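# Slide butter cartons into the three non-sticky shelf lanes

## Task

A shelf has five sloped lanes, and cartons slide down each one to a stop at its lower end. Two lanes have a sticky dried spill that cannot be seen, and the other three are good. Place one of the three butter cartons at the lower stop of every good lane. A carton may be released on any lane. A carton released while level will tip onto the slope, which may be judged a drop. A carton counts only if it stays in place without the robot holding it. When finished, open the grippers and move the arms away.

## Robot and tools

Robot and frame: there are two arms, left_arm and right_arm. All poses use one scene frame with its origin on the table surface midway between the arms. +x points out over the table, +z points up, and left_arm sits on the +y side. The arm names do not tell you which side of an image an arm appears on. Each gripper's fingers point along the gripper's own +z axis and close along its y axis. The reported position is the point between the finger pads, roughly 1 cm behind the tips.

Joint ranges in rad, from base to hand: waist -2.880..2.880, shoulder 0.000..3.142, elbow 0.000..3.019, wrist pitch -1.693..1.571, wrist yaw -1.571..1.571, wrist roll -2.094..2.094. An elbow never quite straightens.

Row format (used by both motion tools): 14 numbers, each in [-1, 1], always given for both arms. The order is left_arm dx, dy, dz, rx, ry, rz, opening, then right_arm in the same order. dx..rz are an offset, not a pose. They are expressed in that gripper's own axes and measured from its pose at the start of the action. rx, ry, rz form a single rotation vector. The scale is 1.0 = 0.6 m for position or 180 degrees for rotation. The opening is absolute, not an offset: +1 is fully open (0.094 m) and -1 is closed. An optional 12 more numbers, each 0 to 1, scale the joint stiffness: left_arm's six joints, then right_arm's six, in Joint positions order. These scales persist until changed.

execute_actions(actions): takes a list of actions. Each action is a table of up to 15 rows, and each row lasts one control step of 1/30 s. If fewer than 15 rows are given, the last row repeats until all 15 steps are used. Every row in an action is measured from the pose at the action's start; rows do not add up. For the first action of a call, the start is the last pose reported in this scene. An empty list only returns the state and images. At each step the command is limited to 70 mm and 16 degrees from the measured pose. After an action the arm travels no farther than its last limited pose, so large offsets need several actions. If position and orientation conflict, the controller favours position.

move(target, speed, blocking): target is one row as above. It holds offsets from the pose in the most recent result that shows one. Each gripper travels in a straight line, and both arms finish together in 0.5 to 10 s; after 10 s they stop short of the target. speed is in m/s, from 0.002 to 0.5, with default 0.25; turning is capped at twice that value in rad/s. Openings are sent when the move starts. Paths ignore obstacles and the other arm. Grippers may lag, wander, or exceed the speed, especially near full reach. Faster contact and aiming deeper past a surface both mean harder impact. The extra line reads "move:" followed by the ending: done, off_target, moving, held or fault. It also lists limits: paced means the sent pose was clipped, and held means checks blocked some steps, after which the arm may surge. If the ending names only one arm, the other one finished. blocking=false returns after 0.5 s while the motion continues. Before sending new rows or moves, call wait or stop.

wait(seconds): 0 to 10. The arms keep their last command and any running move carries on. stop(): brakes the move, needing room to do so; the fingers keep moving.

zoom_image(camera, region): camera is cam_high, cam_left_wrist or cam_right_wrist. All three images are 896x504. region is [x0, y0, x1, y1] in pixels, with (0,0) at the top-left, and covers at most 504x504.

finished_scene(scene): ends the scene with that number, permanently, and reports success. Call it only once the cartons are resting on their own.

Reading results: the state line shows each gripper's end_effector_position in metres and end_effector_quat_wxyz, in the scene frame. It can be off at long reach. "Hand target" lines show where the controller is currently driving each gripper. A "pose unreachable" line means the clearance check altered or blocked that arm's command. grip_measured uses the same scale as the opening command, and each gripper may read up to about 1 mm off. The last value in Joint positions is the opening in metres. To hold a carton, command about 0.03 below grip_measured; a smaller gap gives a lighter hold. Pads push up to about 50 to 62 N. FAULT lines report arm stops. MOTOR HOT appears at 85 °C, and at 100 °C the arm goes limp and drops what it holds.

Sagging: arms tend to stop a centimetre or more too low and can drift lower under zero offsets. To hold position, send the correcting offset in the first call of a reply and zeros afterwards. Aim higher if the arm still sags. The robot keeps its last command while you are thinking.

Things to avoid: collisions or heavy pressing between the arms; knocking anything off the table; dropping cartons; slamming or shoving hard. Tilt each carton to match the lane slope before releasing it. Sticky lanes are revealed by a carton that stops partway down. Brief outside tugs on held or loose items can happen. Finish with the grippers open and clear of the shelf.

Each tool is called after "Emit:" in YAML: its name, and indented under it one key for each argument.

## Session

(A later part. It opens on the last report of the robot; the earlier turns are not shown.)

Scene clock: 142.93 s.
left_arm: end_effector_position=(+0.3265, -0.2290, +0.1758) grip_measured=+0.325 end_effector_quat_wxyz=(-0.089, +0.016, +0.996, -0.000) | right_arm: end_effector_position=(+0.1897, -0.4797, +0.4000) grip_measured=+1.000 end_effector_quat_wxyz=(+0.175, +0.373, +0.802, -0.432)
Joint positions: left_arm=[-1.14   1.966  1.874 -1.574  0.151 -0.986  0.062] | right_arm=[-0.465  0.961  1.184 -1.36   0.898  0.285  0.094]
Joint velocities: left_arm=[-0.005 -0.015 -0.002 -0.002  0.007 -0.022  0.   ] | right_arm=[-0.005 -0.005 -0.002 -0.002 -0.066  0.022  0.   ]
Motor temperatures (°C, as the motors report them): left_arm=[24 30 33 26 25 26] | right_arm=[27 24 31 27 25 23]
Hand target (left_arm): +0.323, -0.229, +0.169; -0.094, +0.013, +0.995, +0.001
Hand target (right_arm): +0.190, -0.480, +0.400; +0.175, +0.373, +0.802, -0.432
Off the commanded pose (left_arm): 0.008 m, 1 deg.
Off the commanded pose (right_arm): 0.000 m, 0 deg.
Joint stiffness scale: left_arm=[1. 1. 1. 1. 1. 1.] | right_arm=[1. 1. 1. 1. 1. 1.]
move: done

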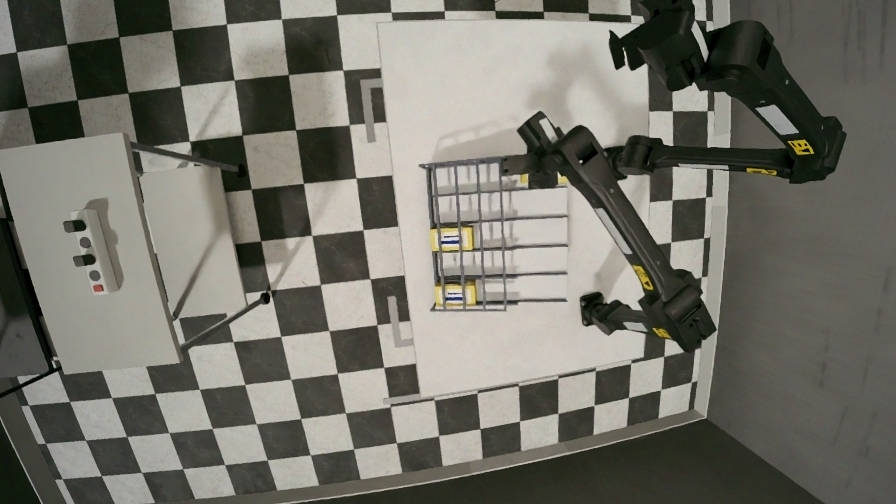

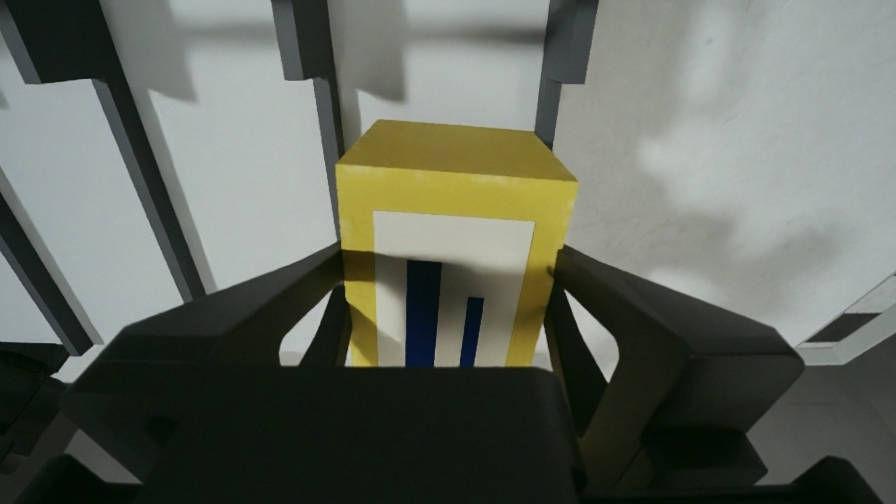

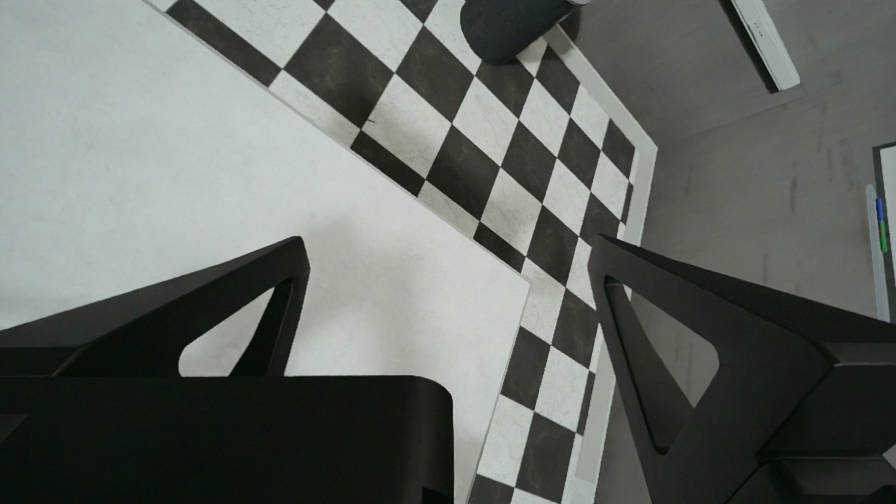

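Emit:
move:
  target: [0,0,0,0,0,0,0.7, 0,0,0,0,0,0,1]

Emit:
move:
  target: [0,0.3,-0.12,0,0,0,1, 0,0,0,0,0,0,1]
  speed: 0.2

Scene clock: 145.47 s.
left_arm: end_effector_position=(+0.3266, -0.2289, +0.1760) grip_measured=+0.697 end_effector_quat_wxyz=(-0.089, +0.016, +0.996, -0.000) | right_arm: end_effector_position=(+0.1897, -0.4797, +0.4000) grip_measured=+1.000 end_effector_quat_wxyz=(+0.175, +0.373, +0.802, -0.432)
Joint positions: left_arm=[-1.14   1.966  1.874 -1.574  0.151 -0.986  0.08 ] | right_arm=[-0.465  0.961  1.184 -1.36   0.898  0.285  0.094]
Joint velocities: left_arm=[-0.015 -0.005 -0.012 -0.002  0.022 -0.007 -0.   ] | right_arm=[-0.005 -0.015  0.012 -0.007 -0.022  0.022  0.   ]
Motor temperatures (°C, as the motors report them): left_arm=[24 30 33 26 25 26] | right_arm=[27 24 31 27 25 23]
Hand target (left_arm): +0.327, -0.229, +0.176; -0.089, +0.016, +0.996, +0.000
Hand target (right_arm): +0.190, -0.480, +0.400; +0.175, +0.373, +0.802, -0.432
Off the commanded pose (left_arm): 0.000 m, 0 deg.
Off the commanded pose (right_arm): 0.000 m, 0 deg.
Joint stiffness scale: left_arm=[1. 1. 1. 1. 1. 1.] | right_arm=[1. 1. 1. 1. 1. 1.]
move: done

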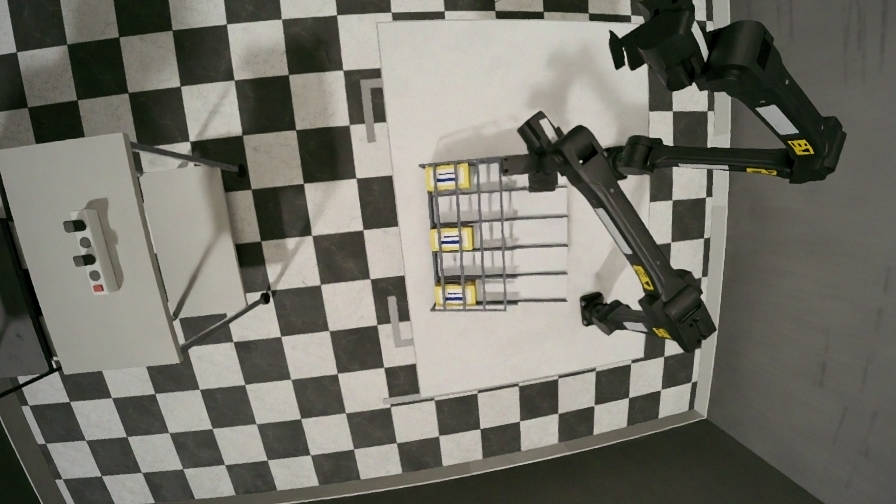

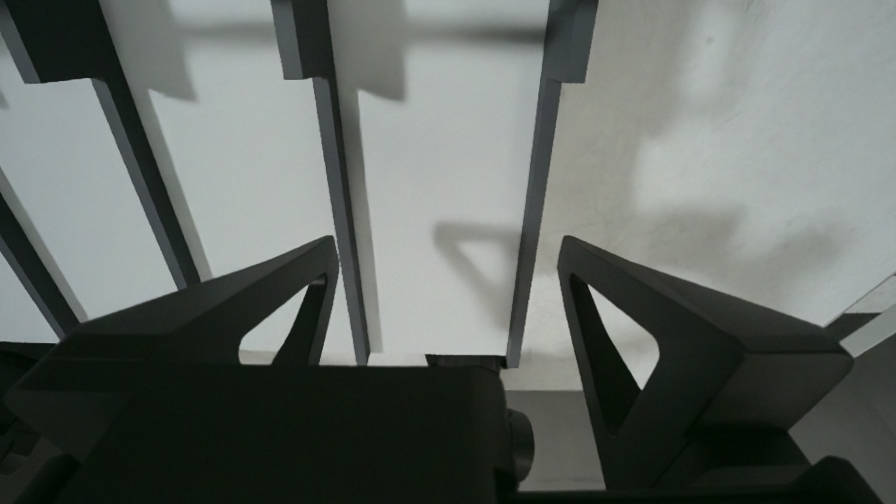

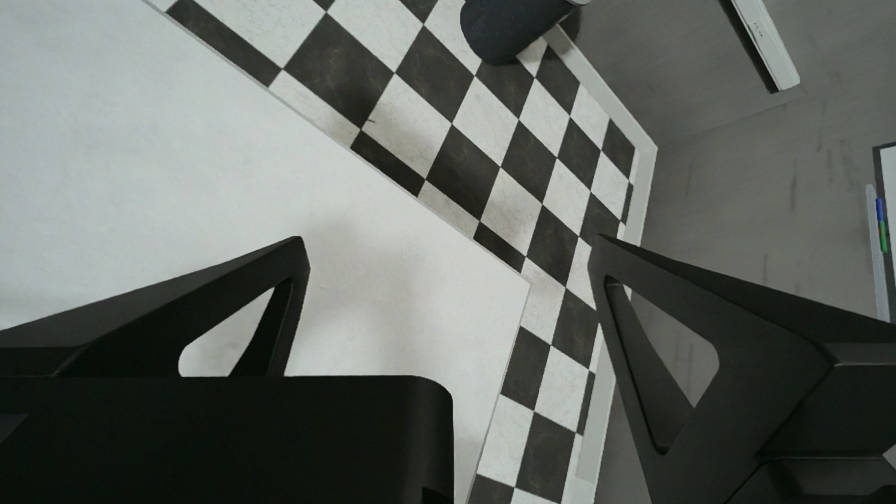

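Scene clock: 146.93 s.
left_arm: end_effector_position=(+0.3517, -0.0539, +0.2564) grip_measured=+1.000 end_effector_quat_wxyz=(-0.076, +0.008, +0.997, -0.013) | right_arm: end_effector_position=(+0.1897, -0.4797, +0.4000) grip_measured=+1.000 end_effector_quat_wxyz=(+0.175, +0.373, +0.802, -0.432)
Joint positions: left_arm=[-0.904  1.594  1.574 -1.641  0.125 -0.769  0.094] | right_arm=[-0.465  0.961  1.184 -1.36   0.898  0.285  0.094]
Joint velocities: left_arm=[-0.015 -0.005  0.002 -0.012 -0.022 -0.007  0.   ] | right_arm=[-0.005 -0.015 -0.002  0.007  0.081 -0.022  0.   ]
Motor temperatures (°C, as the motors report them): left_arm=[24 30 32 26 25 26] | right_arm=[27 24 31 27 25 23]
Hand target (left_arm): +0.347, -0.049, +0.248; -0.089, +0.016, +0.996, +0.001
Hand target (right_arm): +0.190, -0.480, +0.400; +0.175, +0.373, +0.802, -0.432
Off the commanded pose (left_arm): 0.013 m, 2 deg.
Off the commanded pose (right_arm): 0.000 m, 0 deg.
Joint stiffness scale: left_arm=[1. 1. 1. 1. 1. 1.] | right_arm=[1. 1. 1. 1. 1. 1.]
move: off_target (left_arm)

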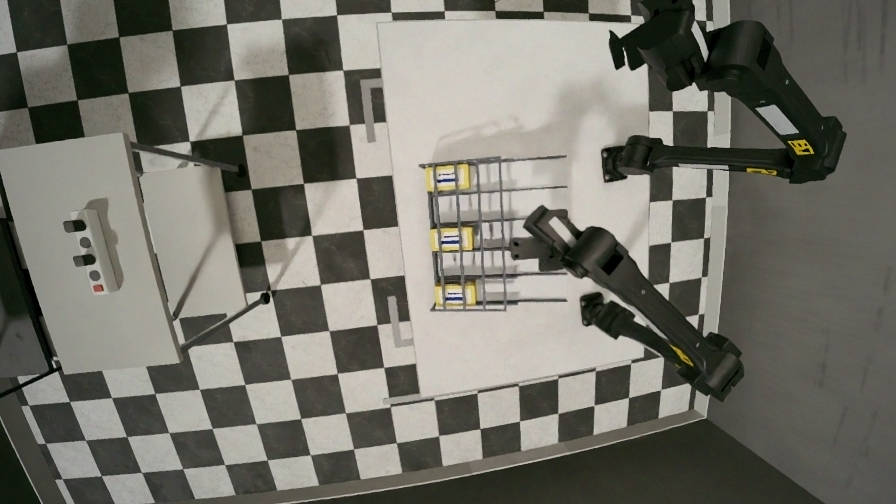

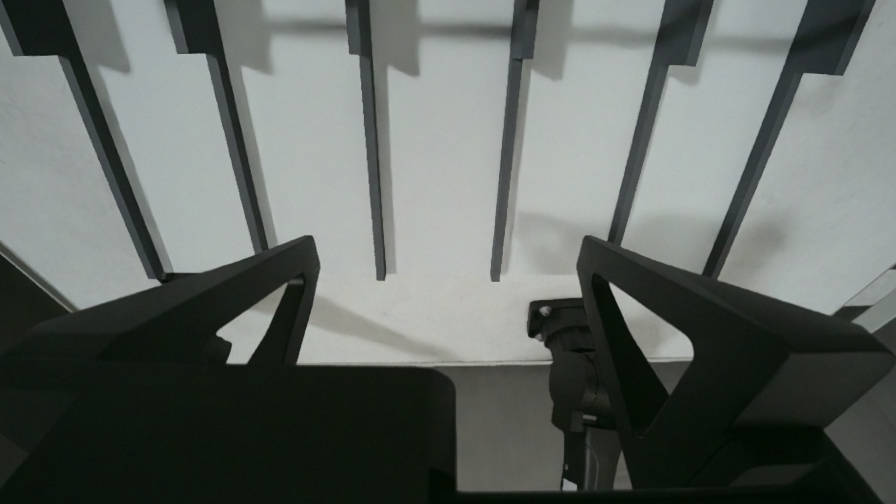

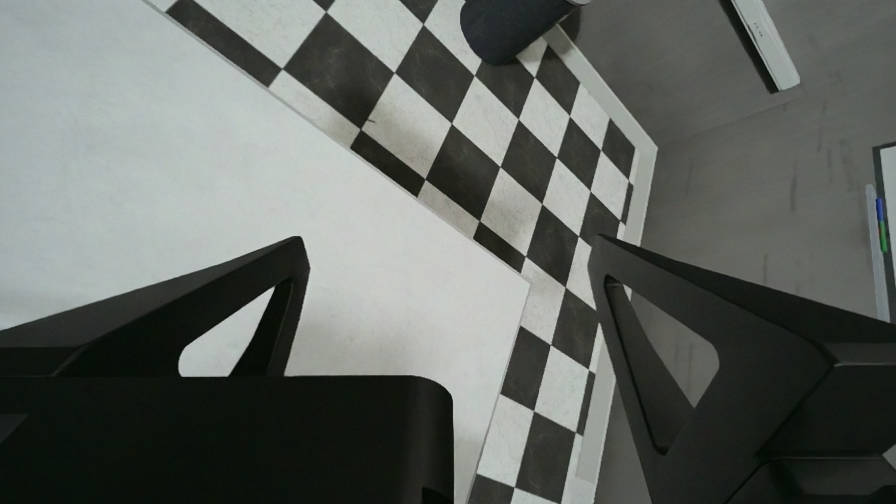

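Emit:
finished_scene:
  scene: 1

The scene is finished: the task was done.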